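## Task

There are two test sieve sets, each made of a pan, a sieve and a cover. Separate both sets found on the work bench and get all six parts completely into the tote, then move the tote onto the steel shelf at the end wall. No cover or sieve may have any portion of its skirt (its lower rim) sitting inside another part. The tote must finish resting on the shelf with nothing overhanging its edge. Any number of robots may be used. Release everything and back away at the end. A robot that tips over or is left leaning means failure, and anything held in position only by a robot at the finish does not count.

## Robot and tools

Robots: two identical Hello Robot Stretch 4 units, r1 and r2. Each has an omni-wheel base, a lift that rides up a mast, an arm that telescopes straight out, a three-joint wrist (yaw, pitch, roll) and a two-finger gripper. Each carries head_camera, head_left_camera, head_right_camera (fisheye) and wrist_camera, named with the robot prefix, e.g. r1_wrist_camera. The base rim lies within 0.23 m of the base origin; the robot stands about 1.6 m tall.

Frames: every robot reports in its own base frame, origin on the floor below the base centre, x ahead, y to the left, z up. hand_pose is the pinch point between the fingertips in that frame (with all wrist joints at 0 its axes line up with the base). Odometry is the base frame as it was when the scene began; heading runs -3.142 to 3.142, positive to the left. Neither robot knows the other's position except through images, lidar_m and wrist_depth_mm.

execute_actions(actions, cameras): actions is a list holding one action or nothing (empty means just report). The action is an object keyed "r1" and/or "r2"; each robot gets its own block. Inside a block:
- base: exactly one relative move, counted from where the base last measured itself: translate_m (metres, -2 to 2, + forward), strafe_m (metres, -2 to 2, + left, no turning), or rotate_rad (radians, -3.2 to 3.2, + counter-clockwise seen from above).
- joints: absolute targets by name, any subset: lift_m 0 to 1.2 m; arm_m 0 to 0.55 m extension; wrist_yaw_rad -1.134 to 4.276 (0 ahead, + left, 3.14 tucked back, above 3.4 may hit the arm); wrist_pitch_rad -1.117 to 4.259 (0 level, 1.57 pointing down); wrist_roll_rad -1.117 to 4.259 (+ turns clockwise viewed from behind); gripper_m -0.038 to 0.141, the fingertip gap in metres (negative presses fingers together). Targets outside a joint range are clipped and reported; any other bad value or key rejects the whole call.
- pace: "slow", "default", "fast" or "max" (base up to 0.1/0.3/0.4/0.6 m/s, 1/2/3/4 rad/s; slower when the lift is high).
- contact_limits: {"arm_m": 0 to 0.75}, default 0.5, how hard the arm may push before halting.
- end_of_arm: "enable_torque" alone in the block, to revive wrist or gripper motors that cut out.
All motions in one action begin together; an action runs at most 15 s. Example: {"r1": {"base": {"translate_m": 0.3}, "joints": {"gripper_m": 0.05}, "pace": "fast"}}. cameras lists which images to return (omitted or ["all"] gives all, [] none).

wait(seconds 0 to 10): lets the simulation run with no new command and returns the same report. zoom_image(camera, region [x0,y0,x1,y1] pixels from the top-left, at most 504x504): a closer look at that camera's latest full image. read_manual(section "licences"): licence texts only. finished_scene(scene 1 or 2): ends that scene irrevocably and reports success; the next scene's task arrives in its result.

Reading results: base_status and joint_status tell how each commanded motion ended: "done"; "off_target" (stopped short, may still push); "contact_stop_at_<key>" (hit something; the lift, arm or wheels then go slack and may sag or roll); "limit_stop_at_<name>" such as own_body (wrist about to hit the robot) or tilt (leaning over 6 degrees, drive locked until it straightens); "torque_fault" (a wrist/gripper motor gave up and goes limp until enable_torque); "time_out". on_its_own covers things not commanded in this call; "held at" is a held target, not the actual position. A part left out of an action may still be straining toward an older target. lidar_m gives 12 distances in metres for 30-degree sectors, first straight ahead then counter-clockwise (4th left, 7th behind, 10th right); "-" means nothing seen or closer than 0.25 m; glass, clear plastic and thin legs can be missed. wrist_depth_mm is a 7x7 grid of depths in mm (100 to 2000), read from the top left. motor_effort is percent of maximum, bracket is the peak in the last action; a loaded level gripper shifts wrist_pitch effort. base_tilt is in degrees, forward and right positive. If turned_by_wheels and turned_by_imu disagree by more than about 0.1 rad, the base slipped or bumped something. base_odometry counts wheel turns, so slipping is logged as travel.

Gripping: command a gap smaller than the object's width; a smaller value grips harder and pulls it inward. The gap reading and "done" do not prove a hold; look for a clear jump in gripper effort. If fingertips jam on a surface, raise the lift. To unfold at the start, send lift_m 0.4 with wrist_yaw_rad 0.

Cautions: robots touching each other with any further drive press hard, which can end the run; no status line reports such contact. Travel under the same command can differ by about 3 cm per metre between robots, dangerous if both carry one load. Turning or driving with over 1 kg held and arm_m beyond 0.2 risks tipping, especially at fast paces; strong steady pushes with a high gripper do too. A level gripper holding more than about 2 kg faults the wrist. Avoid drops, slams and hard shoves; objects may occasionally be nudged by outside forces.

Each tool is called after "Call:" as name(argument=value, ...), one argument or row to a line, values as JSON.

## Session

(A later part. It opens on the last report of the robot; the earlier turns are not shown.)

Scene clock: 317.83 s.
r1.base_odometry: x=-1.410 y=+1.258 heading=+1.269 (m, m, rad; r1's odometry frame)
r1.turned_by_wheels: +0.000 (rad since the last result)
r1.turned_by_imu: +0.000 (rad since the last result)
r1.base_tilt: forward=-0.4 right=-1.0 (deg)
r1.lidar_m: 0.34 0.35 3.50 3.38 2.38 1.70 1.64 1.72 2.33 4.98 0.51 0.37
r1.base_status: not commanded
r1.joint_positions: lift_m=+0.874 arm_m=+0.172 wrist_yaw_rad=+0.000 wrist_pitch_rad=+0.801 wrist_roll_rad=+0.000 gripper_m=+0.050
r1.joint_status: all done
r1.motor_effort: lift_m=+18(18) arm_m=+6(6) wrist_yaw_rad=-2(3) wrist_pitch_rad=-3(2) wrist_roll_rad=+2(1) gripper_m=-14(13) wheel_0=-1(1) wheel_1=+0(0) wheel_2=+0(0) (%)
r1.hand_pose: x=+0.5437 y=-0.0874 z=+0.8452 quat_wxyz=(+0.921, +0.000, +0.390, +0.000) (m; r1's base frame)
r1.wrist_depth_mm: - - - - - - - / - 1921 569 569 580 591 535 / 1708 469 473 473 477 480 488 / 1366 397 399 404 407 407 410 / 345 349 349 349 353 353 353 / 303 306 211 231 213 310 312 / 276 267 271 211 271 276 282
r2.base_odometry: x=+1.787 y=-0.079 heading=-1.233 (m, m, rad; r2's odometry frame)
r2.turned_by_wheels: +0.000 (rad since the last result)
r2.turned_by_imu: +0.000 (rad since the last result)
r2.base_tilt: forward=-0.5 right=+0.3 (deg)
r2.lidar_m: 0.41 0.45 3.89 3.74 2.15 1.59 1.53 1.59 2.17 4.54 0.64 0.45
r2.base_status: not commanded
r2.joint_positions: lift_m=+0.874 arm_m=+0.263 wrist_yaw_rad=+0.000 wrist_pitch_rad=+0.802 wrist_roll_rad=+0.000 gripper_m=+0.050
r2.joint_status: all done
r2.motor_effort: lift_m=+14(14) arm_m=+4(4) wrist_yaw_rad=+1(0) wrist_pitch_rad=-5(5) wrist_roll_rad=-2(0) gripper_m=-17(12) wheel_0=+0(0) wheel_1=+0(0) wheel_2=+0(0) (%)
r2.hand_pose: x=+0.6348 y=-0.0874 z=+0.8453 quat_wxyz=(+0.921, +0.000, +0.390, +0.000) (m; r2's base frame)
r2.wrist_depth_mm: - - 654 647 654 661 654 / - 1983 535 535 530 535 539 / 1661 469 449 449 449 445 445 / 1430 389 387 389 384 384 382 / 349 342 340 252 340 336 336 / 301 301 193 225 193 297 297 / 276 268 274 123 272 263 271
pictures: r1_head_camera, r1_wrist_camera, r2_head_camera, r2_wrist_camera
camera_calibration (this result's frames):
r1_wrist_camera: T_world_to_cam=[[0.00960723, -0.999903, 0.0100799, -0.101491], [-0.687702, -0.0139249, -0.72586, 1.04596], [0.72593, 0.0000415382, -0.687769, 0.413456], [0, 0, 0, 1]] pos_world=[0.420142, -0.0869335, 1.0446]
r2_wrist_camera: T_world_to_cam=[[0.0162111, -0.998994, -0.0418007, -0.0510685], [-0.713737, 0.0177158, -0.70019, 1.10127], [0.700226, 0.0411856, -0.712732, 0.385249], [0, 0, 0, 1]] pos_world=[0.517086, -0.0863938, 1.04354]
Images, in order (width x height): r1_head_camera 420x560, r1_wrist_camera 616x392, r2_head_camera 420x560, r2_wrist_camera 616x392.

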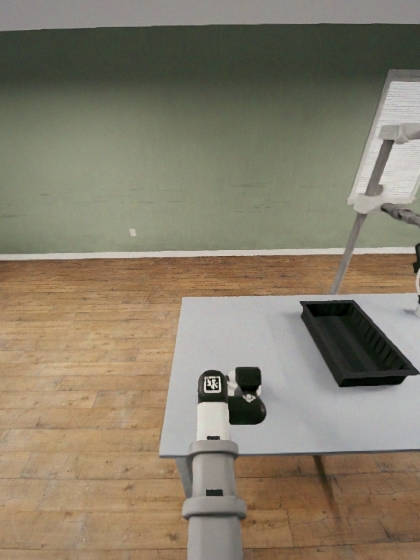

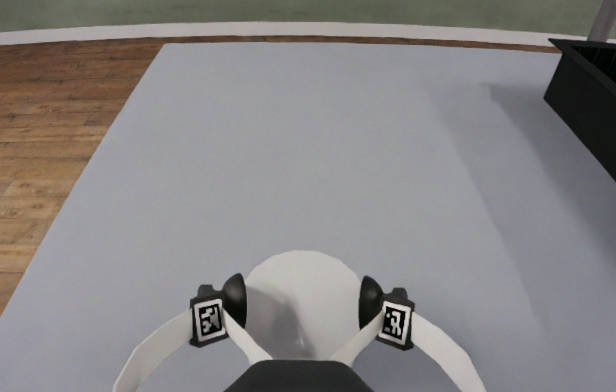

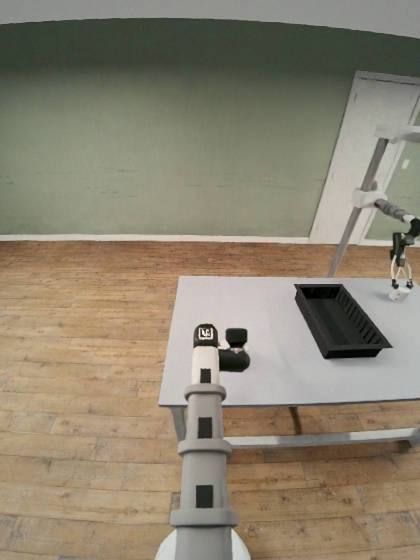

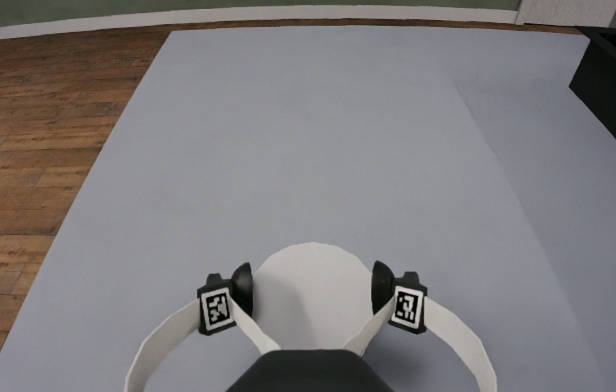

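Call:
execute_actions(
  actions=[
    {"r1": {"joints": {"lift_m": 0.9}}, "r2": {"joints": {"lift_m": 0.9}}},
  ],
  cameras=["r1_wrist_camera", "r2_wrist_camera", "r1_head_right_camera", "r2_head_camera"],
)

Scene clock: 325.97 s.
r1.base_odometry: x=-1.410 y=+1.258 heading=+1.269 (m, m, rad; r1's odometry frame)
r1.turned_by_wheels: +0.000 (rad since the last result)
r1.turned_by_imu: -0.001 (rad since the last result)
r1.base_tilt: forward=-0.3 right=-1.0 (deg)
r1.lidar_m: 0.34 0.37 3.50 3.37 2.37 1.66 1.65 1.70 2.33 4.99 0.50 0.37
r1.base_status: not commanded
r1.joint_positions: lift_m=+0.900 arm_m=+0.172 wrist_yaw_rad=+0.000 wrist_pitch_rad=+0.802 wrist_roll_rad=+0.000 gripper_m=+0.050
r1.joint_status: all done
r1.motor_effort: lift_m=+23(26) arm_m=+5(6) wrist_yaw_rad=+0(1) wrist_pitch_rad=-3(2) wrist_roll_rad=+1(1) gripper_m=-4(14) wheel_0=-1(1) wheel_1=+0(0) wheel_2=+0(0) (%)
r1.hand_pose: x=+0.5436 y=-0.0875 z=+0.8707 quat_wxyz=(+0.921, +0.000, +0.390, +0.000) (m; r1's base frame)
r1.wrist_depth_mm: - - - - - - - / - - 615 627 634 647 525 / 1756 535 508 517 521 525 512 / 1464 433 436 439 442 445 442 / 397 379 379 384 384 387 384 / 330 334 210 259 212 340 338 / 300 294 294 149 297 301 307
r2.base_odometry: x=+1.787 y=-0.079 heading=-1.233 (m, m, rad; r2's odometry frame)
r2.turned_by_wheels: +0.000 (rad since the last result)
r2.turned_by_imu: -0.001 (rad since the last result)
r2.base_tilt: forward=-0.4 right=+0.4 (deg)
r2.lidar_m: 0.42 0.45 3.89 3.74 2.16 1.60 1.51 1.58 2.22 4.55 0.63 0.46
r2.base_status: not commanded
r2.joint_positions: lift_m=+0.900 arm_m=+0.263 wrist_yaw_rad=+0.000 wrist_pitch_rad=+0.802 wrist_roll_rad=+0.000 gripper_m=+0.050
r2.joint_status: all done
r2.motor_effort: lift_m=+21(20) arm_m=+4(4) wrist_yaw_rad=+1(1) wrist_pitch_rad=-6(5) wrist_roll_rad=-1(1) gripper_m=-17(13) wheel_0=+0(0) wheel_1=+0(0) wheel_2=+0(0) (%)
r2.hand_pose: x=+0.6347 y=-0.0874 z=+0.8705 quat_wxyz=(+0.921, +0.000, +0.390, +0.000) (m; r2's base frame)
r2.wrist_depth_mm: - - - - - - - / - - 585 585 580 585 591 / 1756 517 496 484 492 488 484 / 1464 424 421 421 421 418 415 / 1281 370 373 252 368 366 364 / 334 329 193 224 194 325 324 / 298 291 300 123 296 287 293
pictures: r1_head_right_camera, r1_wrist_camera, r2_head_camera, r2_wrist_camera
camera_calibration (this result's frames):
r1_wrist_camera: T_world_to_cam=[[0.00913889, -0.999908, 0.0100608, -0.101568], [-0.687938, -0.0135888, -0.725643, 1.06438], [0.725712, -0.00028963, -0.687998, 0.431378], [0, 0, 0, 1]] pos_world=[0.420101, -0.0869698, 1.07017]
r2_wrist_camera: T_world_to_cam=[[0.0161972, -0.998994, -0.0418061, -0.0499966], [-0.713969, 0.0177158, -0.699953, 1.11888], [0.69999, 0.0411856, -0.712964, 0.403675], [0, 0, 0, 1]] pos_world=[0.517086, -0.0863938, 1.06888]
Images, in order (width x height): r1_head_right_camera 420x672, r1_wrist_camera 616x392, r2_head_camera 420x560, r2_wrist_camera 616x392.

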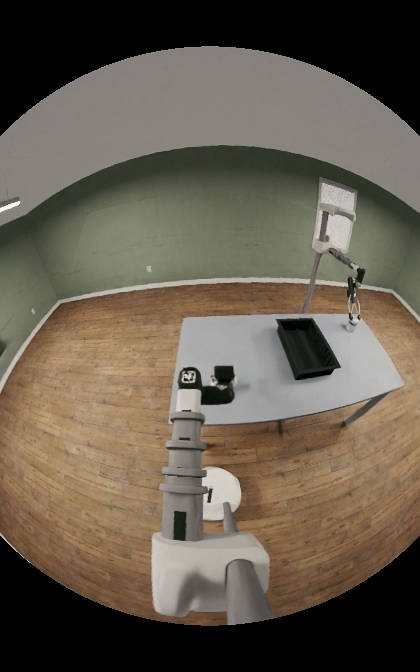

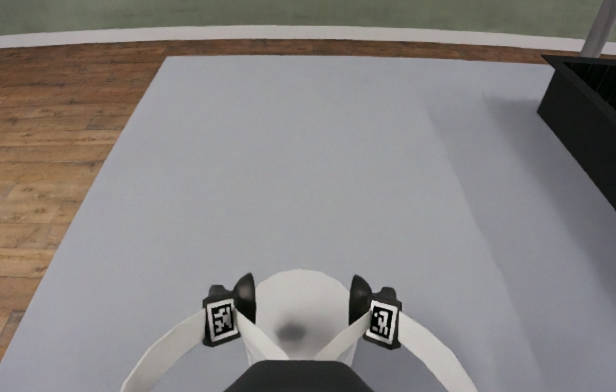

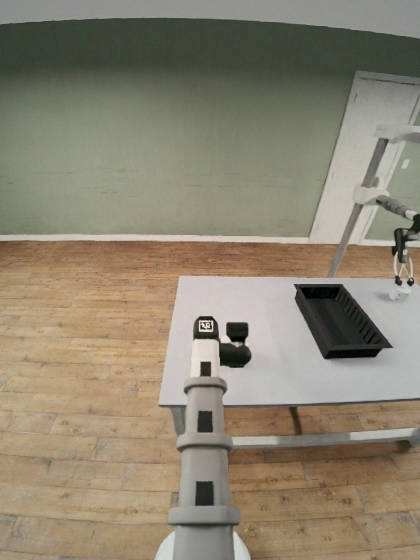

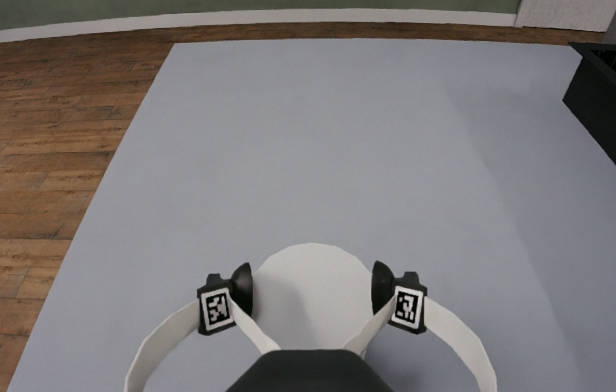

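Call:
zoom_image(
  camera="r1_head_right_camera",
  region=[320, 270, 400, 350],
)

Call:
zoom_image(
  camera="r2_head_camera",
  region=[270, 250, 420, 380],
)

Region (320, 270, 400, 350) of r1_head_right_camera's 420x672 image, scaled by 6.300, with more detail than that image has.

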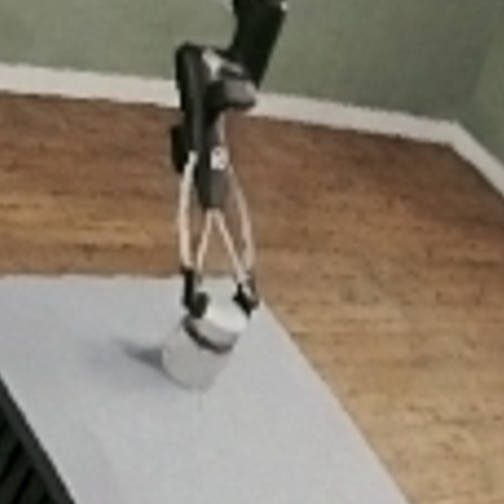

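Region (270, 250, 420, 380) of r2_head_camera's 420x560 image, scaled by 3.360, with more detail than that image has; it fills the top 437 rows of this view, and the rest is white.

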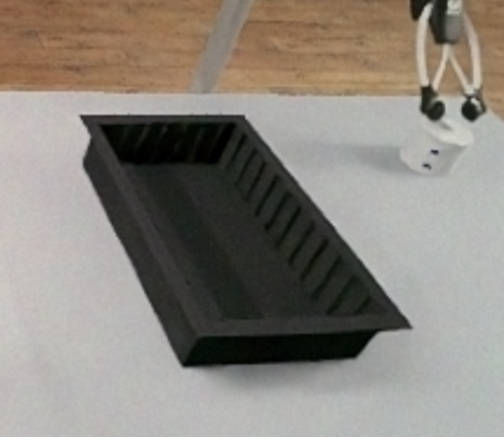

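Call:
execute_actions(
  actions=[
    {"r1": {"joints": {"gripper_m": 0.09, "lift_m": 0.893}, "pace": "slow"}, "r2": {"base": {"strafe_m": -0.506}, "joints": {"lift_m": 0.95, "arm_m": 0.45}, "pace": "fast"}},
  ],
  cameras=["r1_wrist_camera", "r2_wrist_camera", "r2_head_camera"],
)

Scene clock: 363.27 s.
r1.base_odometry: x=-1.410 y=+1.258 heading=+1.269 (m, m, rad; r1's odometry frame)
r1.turned_by_wheels: +0.000 (rad since the last result)
r1.turned_by_imu: -0.001 (rad since the last result)
r1.base_tilt: forward=-0.3 right=-1.0 (deg)
r1.lidar_m: 0.35 0.38 3.51 3.36 2.35 1.71 1.64 1.71 2.33 4.98 0.53 0.37
r1.base_status: not commanded
r1.joint_positions: lift_m=+0.893 arm_m=+0.172 wrist_yaw_rad=+0.000 wrist_pitch_rad=+0.802 wrist_roll_rad=+0.000 gripper_m=+0.090
r1.joint_status: all done
r1.motor_effort: lift_m=+18(24) arm_m=+6(6) wrist_yaw_rad=+0(1) wrist_pitch_rad=-2(2) wrist_roll_rad=+1(1) gripper_m=-3(5) wheel_0=-1(1) wheel_1=+0(0) wheel_2=+0(0) (%)
r1.hand_pose: x=+0.5436 y=-0.0875 z=+0.8641 quat_wxyz=(+0.921, +0.000, +0.390, +0.000) (m; r1's base frame)
r1.wrist_depth_mm: - - - - - - - / - - 609 615 621 627 539 / 1756 521 500 504 508 512 504 / 1464 427 430 433 433 433 436 / 387 370 373 375 377 377 377 / 324 325 213 252 213 332 330 / 293 287 294 146 296 296 301
r2.base_odometry: x=+1.309 y=-0.247 heading=-1.233 (m, m, rad; r2's odometry frame)
r2.turned_by_wheels: +0.000 (rad since the last result)
r2.turned_by_imu: -0.001 (rad since the last result)
r2.base_tilt: forward=-0.5 right=+0.3 (deg)
r2.lidar_m: 0.41 0.44 0.63 4.27 2.15 1.60 1.51 1.60 2.18 4.05 0.61 0.43
r2.base_status: done
r2.joint_positions: lift_m=+0.950 arm_m=+0.449 wrist_yaw_rad=+0.000 wrist_pitch_rad=+0.802 wrist_roll_rad=+0.000 gripper_m=+0.050
r2.joint_status: all done
r2.motor_effort: lift_m=+21(18) arm_m=+4(4) wrist_yaw_rad=+0(0) wrist_pitch_rad=-6(7) wrist_roll_rad=-2(1) gripper_m=-13(14) wheel_0=+0(10) wheel_1=-1(8) wheel_2=+0(2) (%)
r2.hand_pose: x=+0.8207 y=-0.0874 z=+0.9206 quat_wxyz=(+0.921, +0.000, +0.390, +0.000) (m; r2's base frame)
r2.wrist_depth_mm: - - - - - - - / - - - - - - - / 580 580 564 564 564 569 569 / 496 492 410 442 427 473 484 / 433 433 387 252 421 402 427 / 382 373 193 224 193 298 377 / 349 332 340 123 340 254 342
pictures: r1_wrist_camera, r2_head_camera, r2_wrist_camera
camera_calibration (this result's frames):
r1_wrist_camera: T_world_to_cam=[[0.00913873, -0.999908, 0.0100609, -0.101502], [-0.687938, -0.0135887, -0.725643, 1.05962], [0.725712, -0.000289792, -0.687998, 0.426857], [0, 0, 0, 1]] pos_world=[0.420102, -0.0869698, 1.0636]
r2_wrist_camera: T_world_to_cam=[[0.0162851, -0.998993, -0.041799, -0.0509783], [-0.714116, 0.0176395, -0.699805, 1.28666], [0.699838, 0.0412457, -0.71311, 0.309433], [0, 0, 0, 1]] pos_world=[0.703103, -0.0863858, 1.11894]
Images, in order (width x height): r1_wrist_camera 616x392, r2_head_camera 420x560, r2_wrist_camera 616x392.

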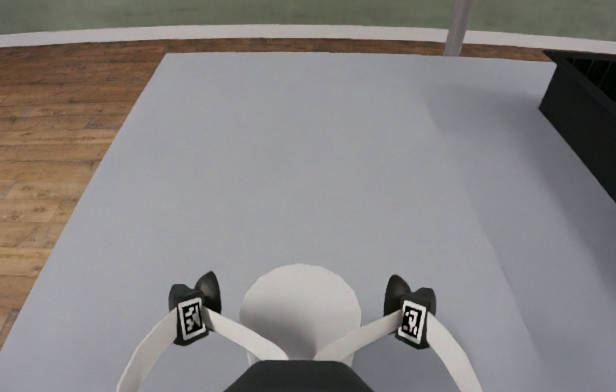

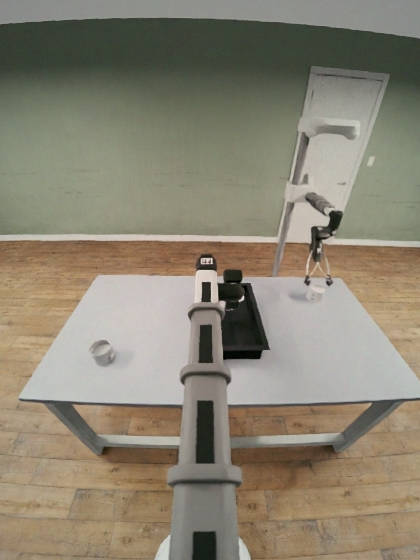

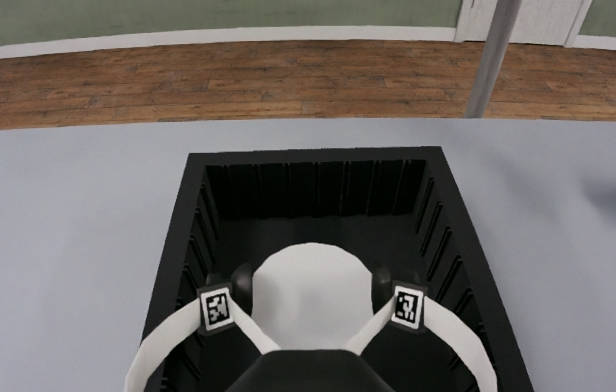

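Call:
execute_actions(
  actions=[
    {"r1": {"joints": {"lift_m": 0.87}}, "r2": {"joints": {"lift_m": 0.834}}},
  ],
  cameras=["r1_wrist_camera", "r2_wrist_camera", "r1_head_camera"],
)

Scene clock: 382.53 s.
r1.base_odometry: x=-1.410 y=+1.258 heading=+1.269 (m, m, rad; r1's odometry frame)
r1.turned_by_wheels: +0.000 (rad since the last result)
r1.turned_by_imu: -0.001 (rad since the last result)
r1.base_tilt: forward=-0.4 right=-1.0 (deg)
r1.lidar_m: 0.35 0.37 3.51 3.36 2.37 1.68 1.63 1.71 2.34 4.97 0.52 0.36
r1.base_status: not commanded
r1.joint_positions: lift_m=+0.870 arm_m=+0.172 wrist_yaw_rad=+0.000 wrist_pitch_rad=+0.802 wrist_roll_rad=+0.000 gripper_m=+0.090
r1.joint_status: all done
r1.motor_effort: lift_m=+19(17) arm_m=+5(5) wrist_yaw_rad=+1(0) wrist_pitch_rad=-3(3) wrist_roll_rad=+1(1) gripper_m=-3(3) wheel_0=-1(1) wheel_1=+0(0) wheel_2=+0(0) (%)
r1.hand_pose: x=+0.5436 y=-0.0875 z=+0.8411 quat_wxyz=(+0.921, +0.000, +0.390, +0.000) (m; r1's base frame)
r1.wrist_depth_mm: - - - - - - - / - 1863 564 564 574 585 530 / 1708 462 466 466 469 473 477 / 1397 394 397 397 399 402 402 / 340 343 345 256 345 349 347 / 298 301 213 227 213 306 306 / 272 266 272 146 273 273 278
r2.base_odometry: x=+1.309 y=-0.247 heading=-1.233 (m, m, rad; r2's odometry frame)
r2.turned_by_wheels: +0.000 (rad since the last result)
r2.turned_by_imu: -0.001 (rad since the last result)
r2.base_tilt: forward=-0.5 right=+0.2 (deg)
r2.lidar_m: 0.41 0.44 0.64 4.26 2.12 1.58 1.52 1.58 2.23 4.04 0.60 0.46
r2.base_status: not commanded
r2.joint_positions: lift_m=+0.834 arm_m=+0.449 wrist_yaw_rad=+0.000 wrist_pitch_rad=+0.802 wrist_roll_rad=+0.000 gripper_m=+0.050
r2.joint_status: all done
r2.motor_effort: lift_m=+14(21) arm_m=+4(4) wrist_yaw_rad=+0(1) wrist_pitch_rad=-7(6) wrist_roll_rad=-1(1) gripper_m=-15(16) wheel_0=+0(0) wheel_1=-1(1) wheel_2=+0(0) (%)
r2.hand_pose: x=+0.8207 y=-0.0874 z=+0.8051 quat_wxyz=(+0.921, +0.000, +0.390, +0.000) (m; r2's base frame)
r2.wrist_depth_mm: - - - - - - - / 480 452 329 332 336 319 462 / 392 266 359 368 368 268 382 / 334 224 329 329 327 272 212 / 283 218 290 252 287 271 201 / 167 200 193 224 193 246 203 / 151 179 234 123 229 222 -
pictures: r1_head_camera, r1_wrist_camera, r2_wrist_camera
camera_calibration (this result's frames):
r1_wrist_camera: T_world_to_cam=[[0.00913885, -0.999908, 0.0100607, -0.10127], [-0.687938, -0.0135887, -0.725643, 1.04291], [0.725712, -0.000289622, -0.687998, 0.411015], [0, 0, 0, 1]] pos_world=[0.420102, -0.0869698, 1.04057]
r2_wrist_camera: T_world_to_cam=[[0.0162851, -0.998993, -0.041799, -0.0558045], [-0.714116, 0.0176394, -0.699805, 1.20587], [0.699838, 0.0412457, -0.71311, 0.227097], [0, 0, 0, 1]] pos_world=[0.703106, -0.0863858, 1.00348]
Images, in order (width x height): r1_head_camera 420x560, r1_wrist_camera 616x392, r2_wrist_camera 616x392.

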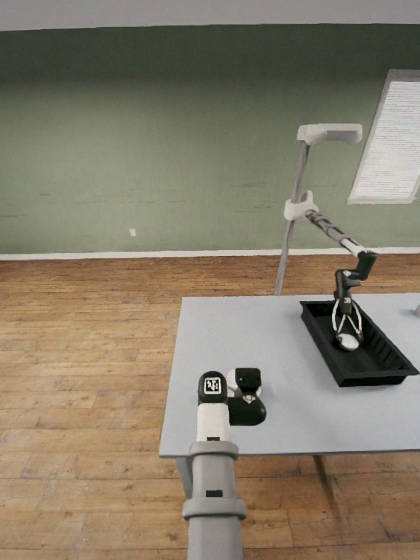

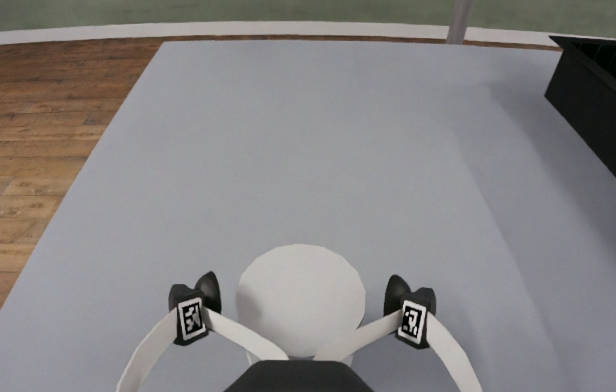

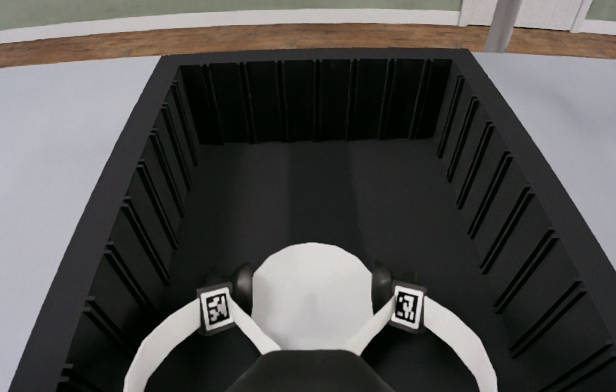

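Call:
execute_actions(
  actions=[
    {"r1": {"joints": {"gripper_m": 0.05}}, "r2": {"joints": {"lift_m": 0.829, "gripper_m": 0.095}, "pace": "fast"}},
  ],
  cameras=["r1_wrist_camera", "r2_wrist_camera"],
)

Scene clock: 394.50 s.
r1.base_odometry: x=-1.410 y=+1.258 heading=+1.269 (m, m, rad; r1's odometry frame)
r1.turned_by_wheels: +0.000 (rad since the last result)
r1.turned_by_imu: -0.001 (rad since the last result)
r1.base_tilt: forward=-0.4 right=-1.0 (deg)
r1.lidar_m: 0.35 0.38 3.51 3.37 2.34 1.70 1.65 1.71 2.33 4.96 0.51 0.37
r1.base_status: not commanded
r1.joint_positions: lift_m=+0.870 arm_m=+0.172 wrist_yaw_rad=+0.000 wrist_pitch_rad=+0.802 wrist_roll_rad=+0.000 gripper_m=+0.050
r1.joint_status: all done
r1.motor_effort: lift_m=+18(18) arm_m=+6(5) wrist_yaw_rad=-1(0) wrist_pitch_rad=-3(3) wrist_roll_rad=+2(2) gripper_m=-15(15) wheel_0=-1(1) wheel_1=+0(0) wheel_2=+0(0) (%)
r1.hand_pose: x=+0.5436 y=-0.0874 z=+0.8411 quat_wxyz=(+0.921, +0.000, +0.390, +0.000) (m; r1's base frame)
r1.wrist_depth_mm: - - - - - - - / - 1921 559 564 569 580 535 / 1708 462 462 466 466 477 477 / 1397 394 397 397 399 399 402 / 340 342 343 255 347 347 347 / 298 303 211 225 212 307 304 / 271 265 265 207 268 273 278
r2.base_odometry: x=+1.309 y=-0.247 heading=-1.233 (m, m, rad; r2's odometry frame)
r2.turned_by_wheels: +0.000 (rad since the last result)
r2.turned_by_imu: -0.001 (rad since the last result)
r2.base_tilt: forward=-0.5 right=+0.4 (deg)
r2.lidar_m: 0.40 0.44 0.62 4.25 2.17 1.60 1.51 1.58 2.21 4.04 0.61 0.44
r2.base_status: not commanded
r2.joint_positions: lift_m=+0.829 arm_m=+0.449 wrist_yaw_rad=+0.000 wrist_pitch_rad=+0.802 wrist_roll_rad=+0.000 gripper_m=+0.095
r2.joint_status: all done
r2.motor_effort: lift_m=+15(16) arm_m=+4(5) wrist_yaw_rad=+0(1) wrist_pitch_rad=-8(7) wrist_roll_rad=-1(1) gripper_m=-2(14) wheel_0=+0(0) wheel_1=-1(1) wheel_2=+0(0) (%)
r2.hand_pose: x=+0.8207 y=-0.0874 z=+0.8001 quat_wxyz=(+0.921, +0.000, +0.390, +0.000) (m; r2's base frame)
r2.wrist_depth_mm: - - - - - - - / 466 442 327 336 334 312 452 / 384 256 357 359 362 268 375 / 327 222 324 320 319 273 209 / 270 218 282 255 281 266 201 / 160 200 200 228 196 237 204 / 147 181 230 122 226 220 -
pictures: r1_wrist_camera, r2_wrist_camera
camera_calibration (this result's frames):
r1_wrist_camera: T_world_to_cam=[[0.00943871, -0.999905, 0.0100609, -0.101373], [-0.687933, -0.0137951, -0.725643, 1.04291], [0.725712, -0.0000720725, -0.687998, 0.411014], [0, 0, 0, 1]] pos_world=[0.420129, -0.0869467, 1.04057]
r2_wrist_camera: T_world_to_cam=[[0.0162883, -0.998993, -0.0417977, -0.0560194], [-0.714064, 0.0176394, -0.699859, 1.20235], [0.699891, 0.0412457, -0.713057, 0.223398], [0, 0, 0, 1]] pos_world=[0.70311, -0.0863858, 0.998426]
Images, in order (width x height): r1_wrist_camera 616x392, r2_wrist_camera 616x392.

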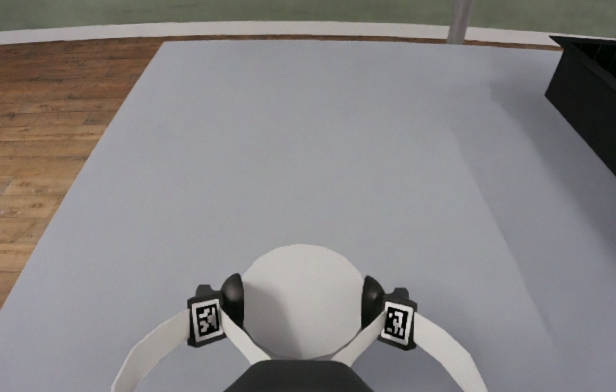

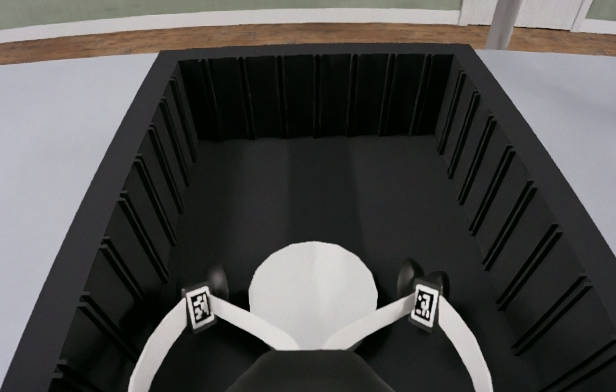

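Call:
execute_actions(
  actions=[
    {"r1": {"joints": {"lift_m": 0.9}}, "r2": {"base": {"translate_m": 0.09}, "joints": {"lift_m": 1.03, "arm_m": 0.379}, "pace": "fast"}},
  ],
  cameras=["r1_wrist_camera", "r2_head_camera", "r1_head_camera"],
)

Call:
zoom_image(
  camera="r2_head_camera",
  region=[270, 240, 370, 340],
)

Scene clock: 406.60 s.
r1.base_odometry: x=-1.410 y=+1.258 heading=+1.269 (m, m, rad; r1's odometry frame)
r1.turned_by_wheels: +0.000 (rad since the last result)
r1.turned_by_imu: -0.001 (rad since the last result)
r1.base_tilt: forward=-0.4 right=-1.0 (deg)
r1.lidar_m: 0.34 0.36 3.51 3.37 2.39 1.69 1.64 1.71 2.33 4.98 0.50 0.37
r1.base_status: not commanded
r1.joint_positions: lift_m=+0.900 arm_m=+0.172 wrist_yaw_rad=+0.000 wrist_pitch_rad=+0.802 wrist_roll_rad=+0.000 gripper_m=+0.050
r1.joint_status: all done
r1.motor_effort: lift_m=+23(24) arm_m=+6(6) wrist_yaw_rad=-2(1) wrist_pitch_rad=-4(3) wrist_roll_rad=+1(1) gripper_m=-15(14) wheel_0=-1(1) wheel_1=+0(0) wheel_2=+0(0) (%)
r1.hand_pose: x=+0.5436 y=-0.0874 z=+0.8707 quat_wxyz=(+0.921, +0.000, +0.390, +0.000) (m; r1's base frame)
r1.wrist_depth_mm: - - - - - - - / - - 621 627 627 634 539 / 1708 530 508 517 517 525 508 / 1464 433 439 439 442 445 445 / 397 377 379 256 384 384 387 / 329 334 211 226 211 340 338 / 300 293 293 206 296 301 307
r2.base_odometry: x=+1.339 y=-0.332 heading=-1.233 (m, m, rad; r2's odometry frame)
r2.turned_by_wheels: +0.000 (rad since the last result)
r2.turned_by_imu: -0.001 (rad since the last result)
r2.base_tilt: forward=-0.5 right=+0.4 (deg)
r2.lidar_m: 0.32 0.33 0.49 4.25 2.34 1.69 1.60 1.69 2.35 4.01 0.53 0.37
r2.base_status: done
r2.joint_positions: lift_m=+1.030 arm_m=+0.380 wrist_yaw_rad=+0.000 wrist_pitch_rad=+0.802 wrist_roll_rad=+0.000 gripper_m=+0.095
r2.joint_status: all done
r2.motor_effort: lift_m=+21(25) arm_m=-4(5) wrist_yaw_rad=+2(0) wrist_pitch_rad=-5(7) wrist_roll_rad=+0(1) gripper_m=-1(2) wheel_0=-1(6) wheel_1=+0(3) wheel_2=-1(10) (%)
r2.hand_pose: x=+0.7513 y=-0.0874 z=+1.0006 quat_wxyz=(+0.921, +0.000, +0.390, +0.000) (m; r2's base frame)
r2.wrist_depth_mm: - - - - - - - / - - - - - - - / 1983 1921 1863 1863 1863 1808 1921 / 603 609 603 597 603 591 597 / 530 530 459 484 459 521 517 / 466 469 199 466 196 455 455 / 424 418 392 122 415 377 418
pictures: r1_head_camera, r1_wrist_camera, r2_head_camera
camera_calibration (this result's frames):
r1_wrist_camera: T_world_to_cam=[[0.00944747, -0.999905, 0.0100606, -0.101673], [-0.687956, -0.013801, -0.725621, 1.06436], [0.725691, -0.0000659865, -0.688021, 0.431395], [0, 0, 0, 1]] pos_world=[0.420136, -0.086946, 1.07016]
Images, in order (width x height): r1_head_camera 420x560, r1_wrist_camera 616x392, r2_head_camera 420x560.

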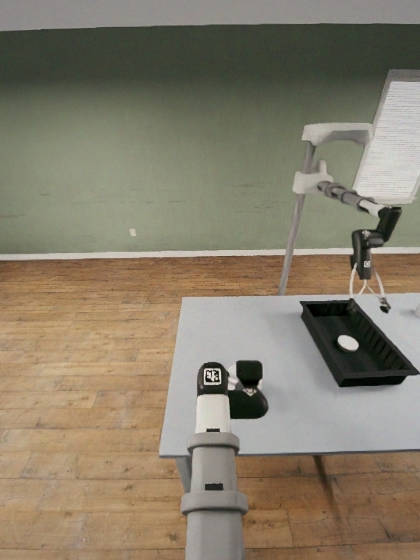

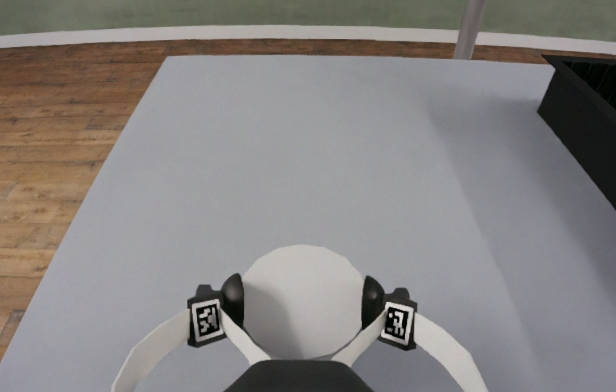

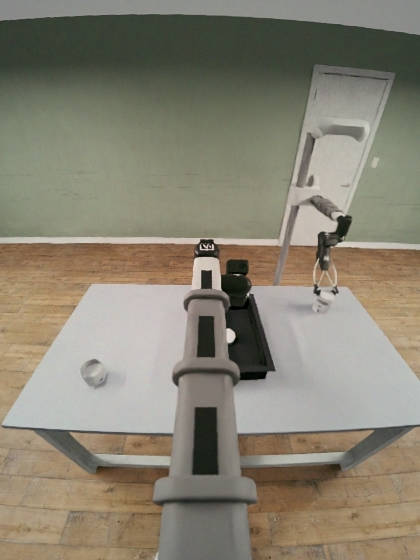

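Region (270, 240, 370, 340) of r2_head_camera's 420x560 image, scaled by 5.040, with more detail than that image has.

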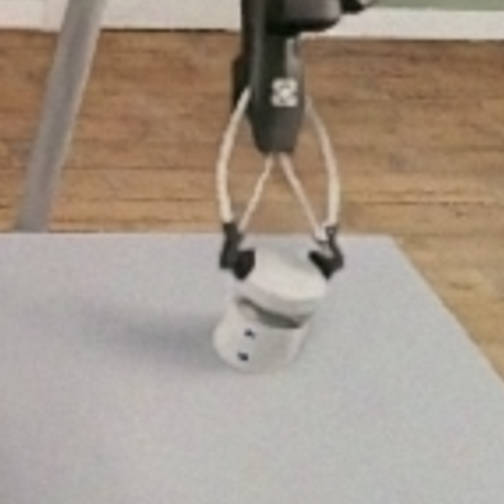

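Call:
execute_actions(
  actions=[
    {"r1": {"base": {"strafe_m": -0.49}, "joints": {"lift_m": 0.95, "arm_m": 0.366}, "pace": "fast"}, "r2": {"base": {"strafe_m": 0.506}, "joints": {"wrist_pitch_rad": 1.57, "lift_m": 1.0}, "pace": "fast"}},
  ],
  cameras=["r1_wrist_camera", "r2_wrist_camera", "r2_head_camera"],
)

Scene clock: 426.77 s.
r1.base_odometry: x=-0.943 y=+1.112 heading=+1.269 (m, m, rad; r1's odometry frame)
r1.turned_by_wheels: +0.000 (rad since the last result)
r1.turned_by_imu: -0.002 (rad since the last result)
r1.base_tilt: forward=-0.4 right=-1.0 (deg)
r1.lidar_m: 0.34 0.38 0.51 3.86 2.33 1.71 1.63 1.71 2.31 4.50 0.49 0.36
r1.base_status: done
r1.joint_positions: lift_m=+0.950 arm_m=+0.365 wrist_yaw_rad=+0.000 wrist_pitch_rad=+0.802 wrist_roll_rad=+0.000 gripper_m=+0.050
r1.joint_status: all done
r1.motor_effort: lift_m=+22(26) arm_m=+5(9) wrist_yaw_rad=-2(1) wrist_pitch_rad=-3(4) wrist_roll_rad=+1(1) gripper_m=-15(14) wheel_0=+0(11) wheel_1=-1(9) wheel_2=+0(5) (%)
r1.hand_pose: x=+0.7366 y=-0.0874 z=+0.9208 quat_wxyz=(+0.921, +0.000, +0.390, +0.000) (m; r1's base frame)
r1.wrist_depth_mm: - - - - - - - / - - - - - - - / 585 591 597 597 597 609 1863 / 500 504 430 445 427 512 512 / 433 427 424 256 430 433 445 / 384 322 211 226 211 373 392 / 349 277 340 206 340 270 357
r2.base_odometry: x=+1.817 y=-0.164 heading=-1.233 (m, m, rad; r2's odometry frame)
r2.turned_by_wheels: +0.000 (rad since the last result)
r2.turned_by_imu: -0.002 (rad since the last result)
r2.base_tilt: forward=-0.5 right=+0.3 (deg)
r2.lidar_m: 0.34 0.35 3.89 3.74 2.32 1.71 1.63 1.70 2.33 4.55 0.49 0.36
r2.base_status: done
r2.joint_positions: lift_m=+1.000 arm_m=+0.380 wrist_yaw_rad=+0.000 wrist_pitch_rad=+1.570 wrist_roll_rad=+0.000 gripper_m=+0.095
r2.joint_status: all done
r2.motor_effort: lift_m=+15(14) arm_m=-4(4) wrist_yaw_rad=+2(2) wrist_pitch_rad=+0(0) wrist_roll_rad=-1(2) gripper_m=+1(4) wheel_0=+1(8) wheel_1=-2(10) wheel_2=+0(3) (%)
r2.hand_pose: x=+0.5509 y=-0.0874 z=+0.8900 quat_wxyz=(+0.707, +0.000, +0.707, +0.000) (m; r2's base frame)
r2.wrist_depth_mm: 741 353 351 349 345 345 343 / 1138 353 351 347 347 345 343 / 1160 353 351 349 349 349 345 / 1138 349 351 349 347 347 347 / 1138 355 349 315 351 347 349 / 1138 357 199 319 197 347 349 / 1138 355 351 122 351 349 347
pictures: r1_wrist_camera, r2_head_camera, r2_wrist_camera
camera_calibration (this result's frames):
r1_wrist_camera: T_world_to_cam=[[0.00964492, -0.999903, 0.0100593, -0.104105], [-0.688049, -0.0139359, -0.72553, 1.23344], [0.7256, 0.0000763949, -0.688117, 0.325935], [0, 0, 0, 1]] pos_world=[0.613174, -0.0869309, 1.12023]
r2_wrist_camera: T_world_to_cam=[[-0.0175838, -0.998995, -0.0412264, -0.0297618], [-0.999811, 0.017911, -0.00758063, 0.613915], [0.00831142, 0.0410853, -0.999121, 1.1119], [0, 0, 0, 1]] pos_world=[0.604034, -0.0864106, 1.11435]
Images, in order (width x height): r1_wrist_camera 616x392, r2_head_camera 420x560, r2_wrist_camera 616x392.

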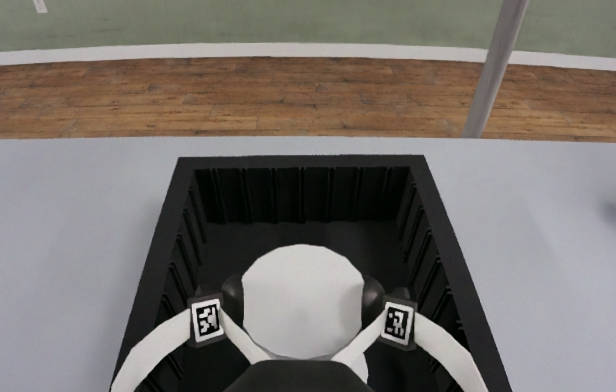

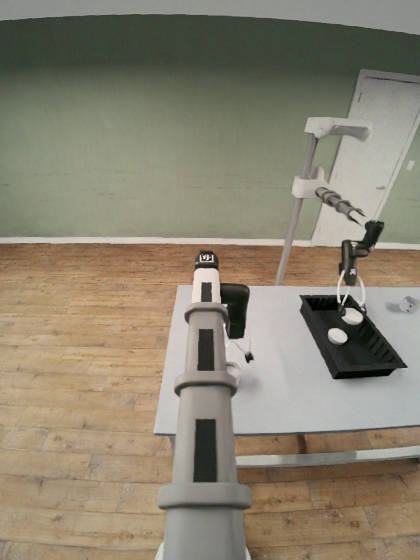

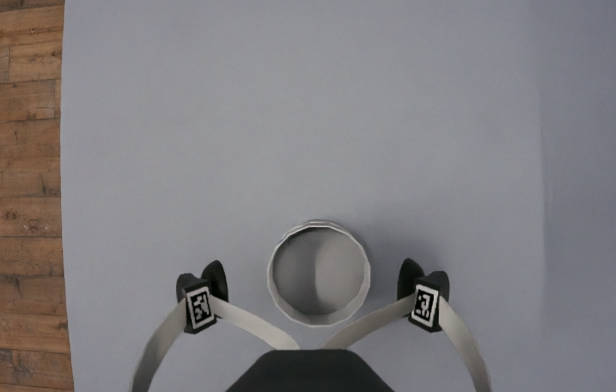

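Call:
zoom_image(
  camera="r1_wrist_camera",
  region=[100, 200, 520, 392],
)

Call:
zoom_image(
  camera="r2_head_camera",
  region=[280, 260, 420, 400],
)

Region (100, 200, 520, 392) of r1_wrist_camera's 616x392 image, scaled by 1.200; it fills the top 230 rows of this view, and the rest is white.

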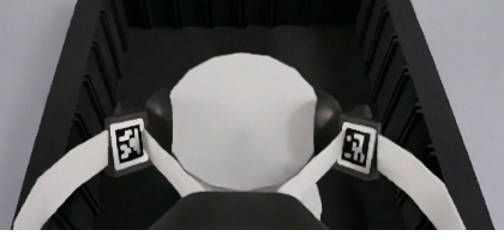

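Region (280, 260, 420, 400) of r2_head_camera's 420x560 image, scaled by 3.600, with more detail than that image has.

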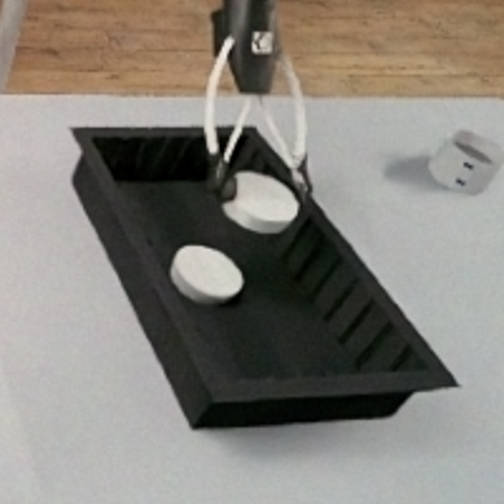

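Call:
execute_actions(
  actions=[
    {"r1": {"base": {"strafe_m": -0.017}, "joints": {"lift_m": 0.85}}, "r2": {"base": {"strafe_m": -0.005}, "joints": {"lift_m": 0.905, "arm_m": 0.376}}},
  ],
  cameras=["r1_wrist_camera", "r2_wrist_camera", "r2_head_camera"],
)

Call:
zoom_image(
  camera="r2_head_camera",
  region=[280, 260, 420, 400],
)

Scene clock: 457.73 s.
r1.base_odometry: x=-0.926 y=+1.107 heading=+1.269 (m, m, rad; r1's odometry frame)
r1.turned_by_wheels: +0.000 (rad since the last result)
r1.turned_by_imu: -0.001 (rad since the last result)
r1.base_tilt: forward=-0.4 right=-1.0 (deg)
r1.lidar_m: 0.34 0.38 0.50 3.87 2.34 1.70 1.64 1.71 2.34 4.46 0.50 0.36
r1.base_status: done
r1.joint_positions: lift_m=+0.850 arm_m=+0.365 wrist_yaw_rad=+0.000 wrist_pitch_rad=+0.802 wrist_roll_rad=+0.000 gripper_m=+0.050
r1.joint_status: all done
r1.motor_effort: lift_m=+18(19) arm_m=+6(6) wrist_yaw_rad=-1(2) wrist_pitch_rad=-3(4) wrist_roll_rad=-1(0) gripper_m=-13(13) wheel_0=+0(9) wheel_1=-2(12) wheel_2=+0(3) (%)
r1.hand_pose: x=+0.7366 y=-0.0874 z=+0.8211 quat_wxyz=(+0.921, +0.000, +0.390, +0.000) (m; r1's base frame)
r1.wrist_depth_mm: - - - - - - - / 525 517 357 362 362 539 - / 430 315 384 392 377 424 442 / 362 289 364 364 355 265 373 / 212 285 315 255 319 224 322 / 190 264 211 225 211 217 191 / 185 223 244 206 246 187 -
r2.base_odometry: x=+1.812 y=-0.166 heading=-1.233 (m, m, rad; r2's odometry frame)
r2.turned_by_wheels: +0.000 (rad since the last result)
r2.turned_by_imu: -0.001 (rad since the last result)
r2.base_tilt: forward=-0.4 right=+0.3 (deg)
r2.lidar_m: 0.32 0.34 3.91 3.74 2.32 1.70 1.62 1.70 2.33 4.56 0.47 0.36
r2.base_status: done
r2.joint_positions: lift_m=+0.905 arm_m=+0.377 wrist_yaw_rad=+0.000 wrist_pitch_rad=+1.570 wrist_roll_rad=+0.000 gripper_m=+0.095
r2.joint_status: all done
r2.motor_effort: lift_m=+14(16) arm_m=-4(5) wrist_yaw_rad=+1(2) wrist_pitch_rad=-3(0) wrist_roll_rad=-2(1) gripper_m=-4(1) wheel_0=+1(7) wheel_1=-1(7) wheel_2=+0(0) (%)
r2.hand_pose: x=+0.5479 y=-0.0874 z=+0.7950 quat_wxyz=(+0.707, +0.000, +0.707, +0.000) (m; r2's base frame)
r2.wrist_depth_mm: 258 256 255 255 253 253 - / 257 256 255 255 253 253 251 / 258 257 255 255 256 253 252 / 258 258 257 255 254 253 253 / 259 257 258 222 255 254 252 / 259 258 199 222 196 254 253 / 259 259 257 122 255 254 254
pictures: r1_wrist_camera, r2_head_camera, r2_wrist_camera
camera_calibration (this result's frames):
r1_wrist_camera: T_world_to_cam=[[0.00964447, -0.999903, 0.0100594, -0.103102], [-0.688049, -0.0139356, -0.72553, 1.16112], [0.7256, 0.000076028, -0.688117, 0.257333], [0, 0, 0, 1]] pos_world=[0.613178, -0.0869309, 1.02054]
r2_wrist_camera: T_world_to_cam=[[-0.0175815, -0.998995, -0.0412244, -0.0337307], [-0.999812, 0.0179039, -0.00746466, 0.610129], [0.00819524, 0.0410854, -0.999122, 1.01714], [0, 0, 0, 1]] pos_world=[0.601085, -0.0864102, 1.01941]
Images, in order (width x height): r1_wrist_camera 616x392, r2_head_camera 420x560, r2_wrist_camera 616x392.

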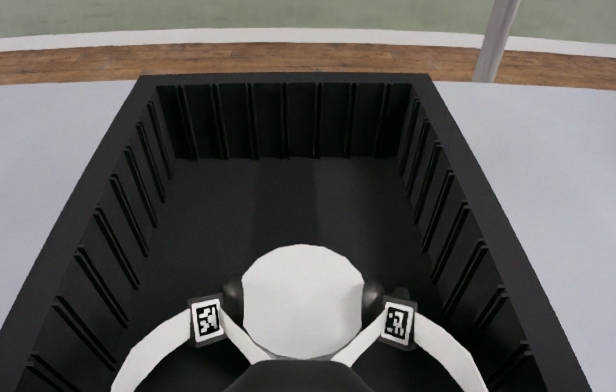

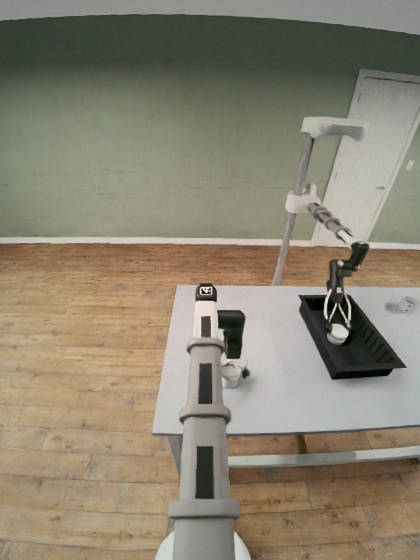

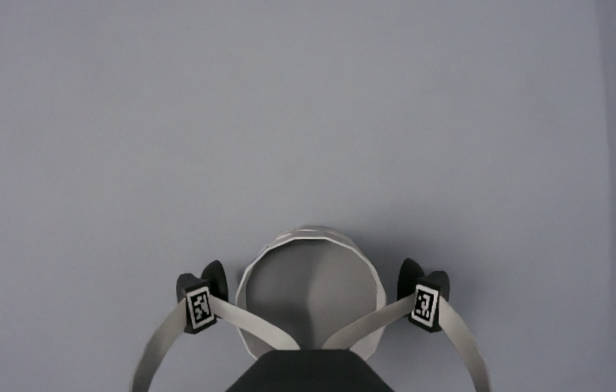

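Region (280, 260, 420, 400) of r2_head_camera's 420x560 image, scaled by 3.600, with more detail than that image has.

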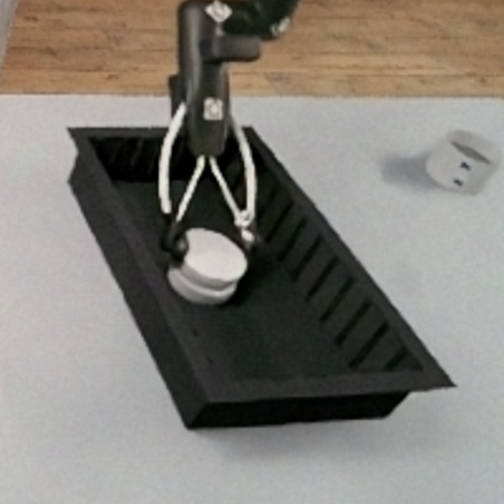

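Call:
execute_actions(
  actions=[
    {"r1": {"joints": {"lift_m": 0.8445, "gripper_m": 0.095}, "pace": "fast"}, "r2": {"joints": {"lift_m": 0.902, "gripper_m": 0.05}, "pace": "fast"}},
  ],
  cameras=["r1_wrist_camera", "r2_wrist_camera", "r1_head_camera"],
)

Call:
zoom_image(
  camera="r1_head_camera",
  region=[270, 240, 390, 360],
)

Scene clock: 487.00 s.
r1.base_odometry: x=-0.926 y=+1.107 heading=+1.269 (m, m, rad; r1's odometry frame)
r1.turned_by_wheels: +0.000 (rad since the last result)
r1.turned_by_imu: -0.001 (rad since the last result)
r1.base_tilt: forward=-0.4 right=-1.0 (deg)
r1.lidar_m: 0.34 0.37 0.50 3.86 2.31 1.72 1.64 1.72 2.33 4.47 0.52 0.38
r1.base_status: not commanded
r1.joint_positions: lift_m=+0.845 arm_m=+0.365 wrist_yaw_rad=+0.000 wrist_pitch_rad=+0.802 wrist_roll_rad=+0.000 gripper_m=+0.095
r1.joint_status: all done
r1.motor_effort: lift_m=+18(18) arm_m=+5(6) wrist_yaw_rad=-2(2) wrist_pitch_rad=-3(3) wrist_roll_rad=+2(0) gripper_m=-2(13) wheel_0=+0(0) wheel_1=-2(2) wheel_2=+0(0) (%)
r1.hand_pose: x=+0.7366 y=-0.0874 z=+0.8156 quat_wxyz=(+0.921, +0.000, +0.390, +0.000) (m; r1's base frame)
r1.wrist_depth_mm: - - - - - - - / 517 469 351 355 355 525 - / 418 304 384 389 375 418 436 / 343 289 355 357 347 253 366 / 206 286 309 256 310 220 315 / 186 254 219 227 206 210 183 / 185 235 244 147 246 190 -
r2.base_odometry: x=+1.812 y=-0.166 heading=-1.233 (m, m, rad; r2's odometry frame)
r2.turned_by_wheels: +0.000 (rad since the last result)
r2.turned_by_imu: -0.001 (rad since the last result)
r2.base_tilt: forward=-0.4 right=+0.4 (deg)
r2.lidar_m: 0.33 0.36 3.90 3.76 2.33 1.71 1.58 1.70 2.33 4.53 0.51 0.36
r2.base_status: not commanded
r2.joint_positions: lift_m=+0.902 arm_m=+0.377 wrist_yaw_rad=+0.000 wrist_pitch_rad=+1.570 wrist_roll_rad=+0.000 gripper_m=+0.050
r2.joint_status: all done
r2.motor_effort: lift_m=+14(10) arm_m=-4(5) wrist_yaw_rad=+1(2) wrist_pitch_rad=-1(0) wrist_roll_rad=-1(2) gripper_m=-13(16) wheel_0=+1(1) wheel_1=-1(1) wheel_2=+0(0) (%)
r2.hand_pose: x=+0.5479 y=-0.0874 z=+0.7920 quat_wxyz=(+0.707, +0.000, +0.707, +0.000) (m; r2's base frame)
r2.wrist_depth_mm: 254 253 252 251 249 249 - / 254 255 252 251 251 248 248 / 255 254 252 252 251 249 250 / 255 255 254 253 251 250 250 / 255 254 254 209 252 251 251 / 256 255 195 211 192 252 251 / 256 255 255 160 253 251 -
pictures: r1_head_camera, r1_wrist_camera, r2_wrist_camera
camera_calibration (this result's frames):
r1_wrist_camera: T_world_to_cam=[[0.00964423, -0.999903, 0.0100595, -0.103047], [-0.688038, -0.0139355, -0.725541, 1.15714], [0.725611, 0.0000759813, -0.688105, 0.253534], [0, 0, 0, 1]] pos_world=[0.613181, -0.0869309, 1.01504]
r2_wrist_camera: T_world_to_cam=[[-0.0175814, -0.998995, -0.0412244, -0.0338556], [-0.999812, 0.0179038, -0.00746466, 0.610104], [0.00819523, 0.0410854, -0.999122, 1.01412], [0, 0, 0, 1]] pos_world=[0.601083, -0.0864102, 1.01638]
Images, in order (width x height): r1_head_camera 420x560, r1_wrist_camera 616x392, r2_wrist_camera 616x392.

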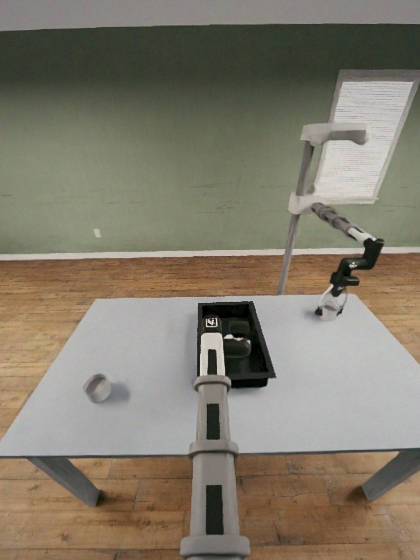

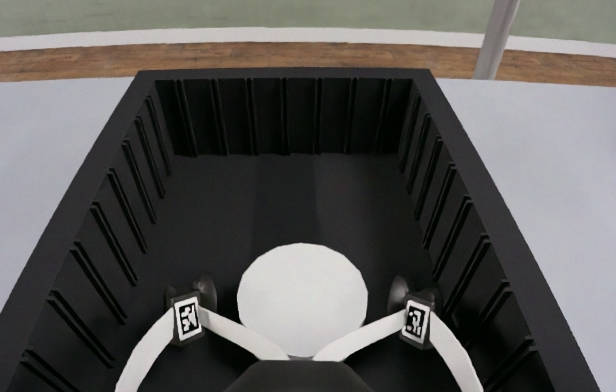

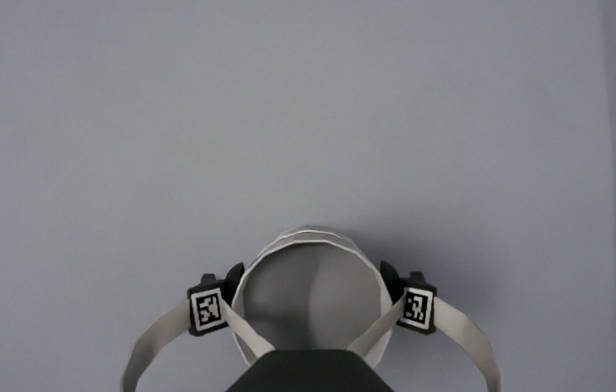

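Region (270, 240, 390, 360) of r1_head_camera's 420x560 image, scaled by 4.200, with more detail than that image has.

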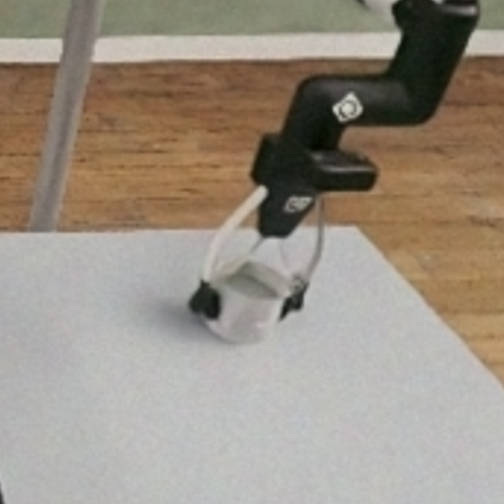

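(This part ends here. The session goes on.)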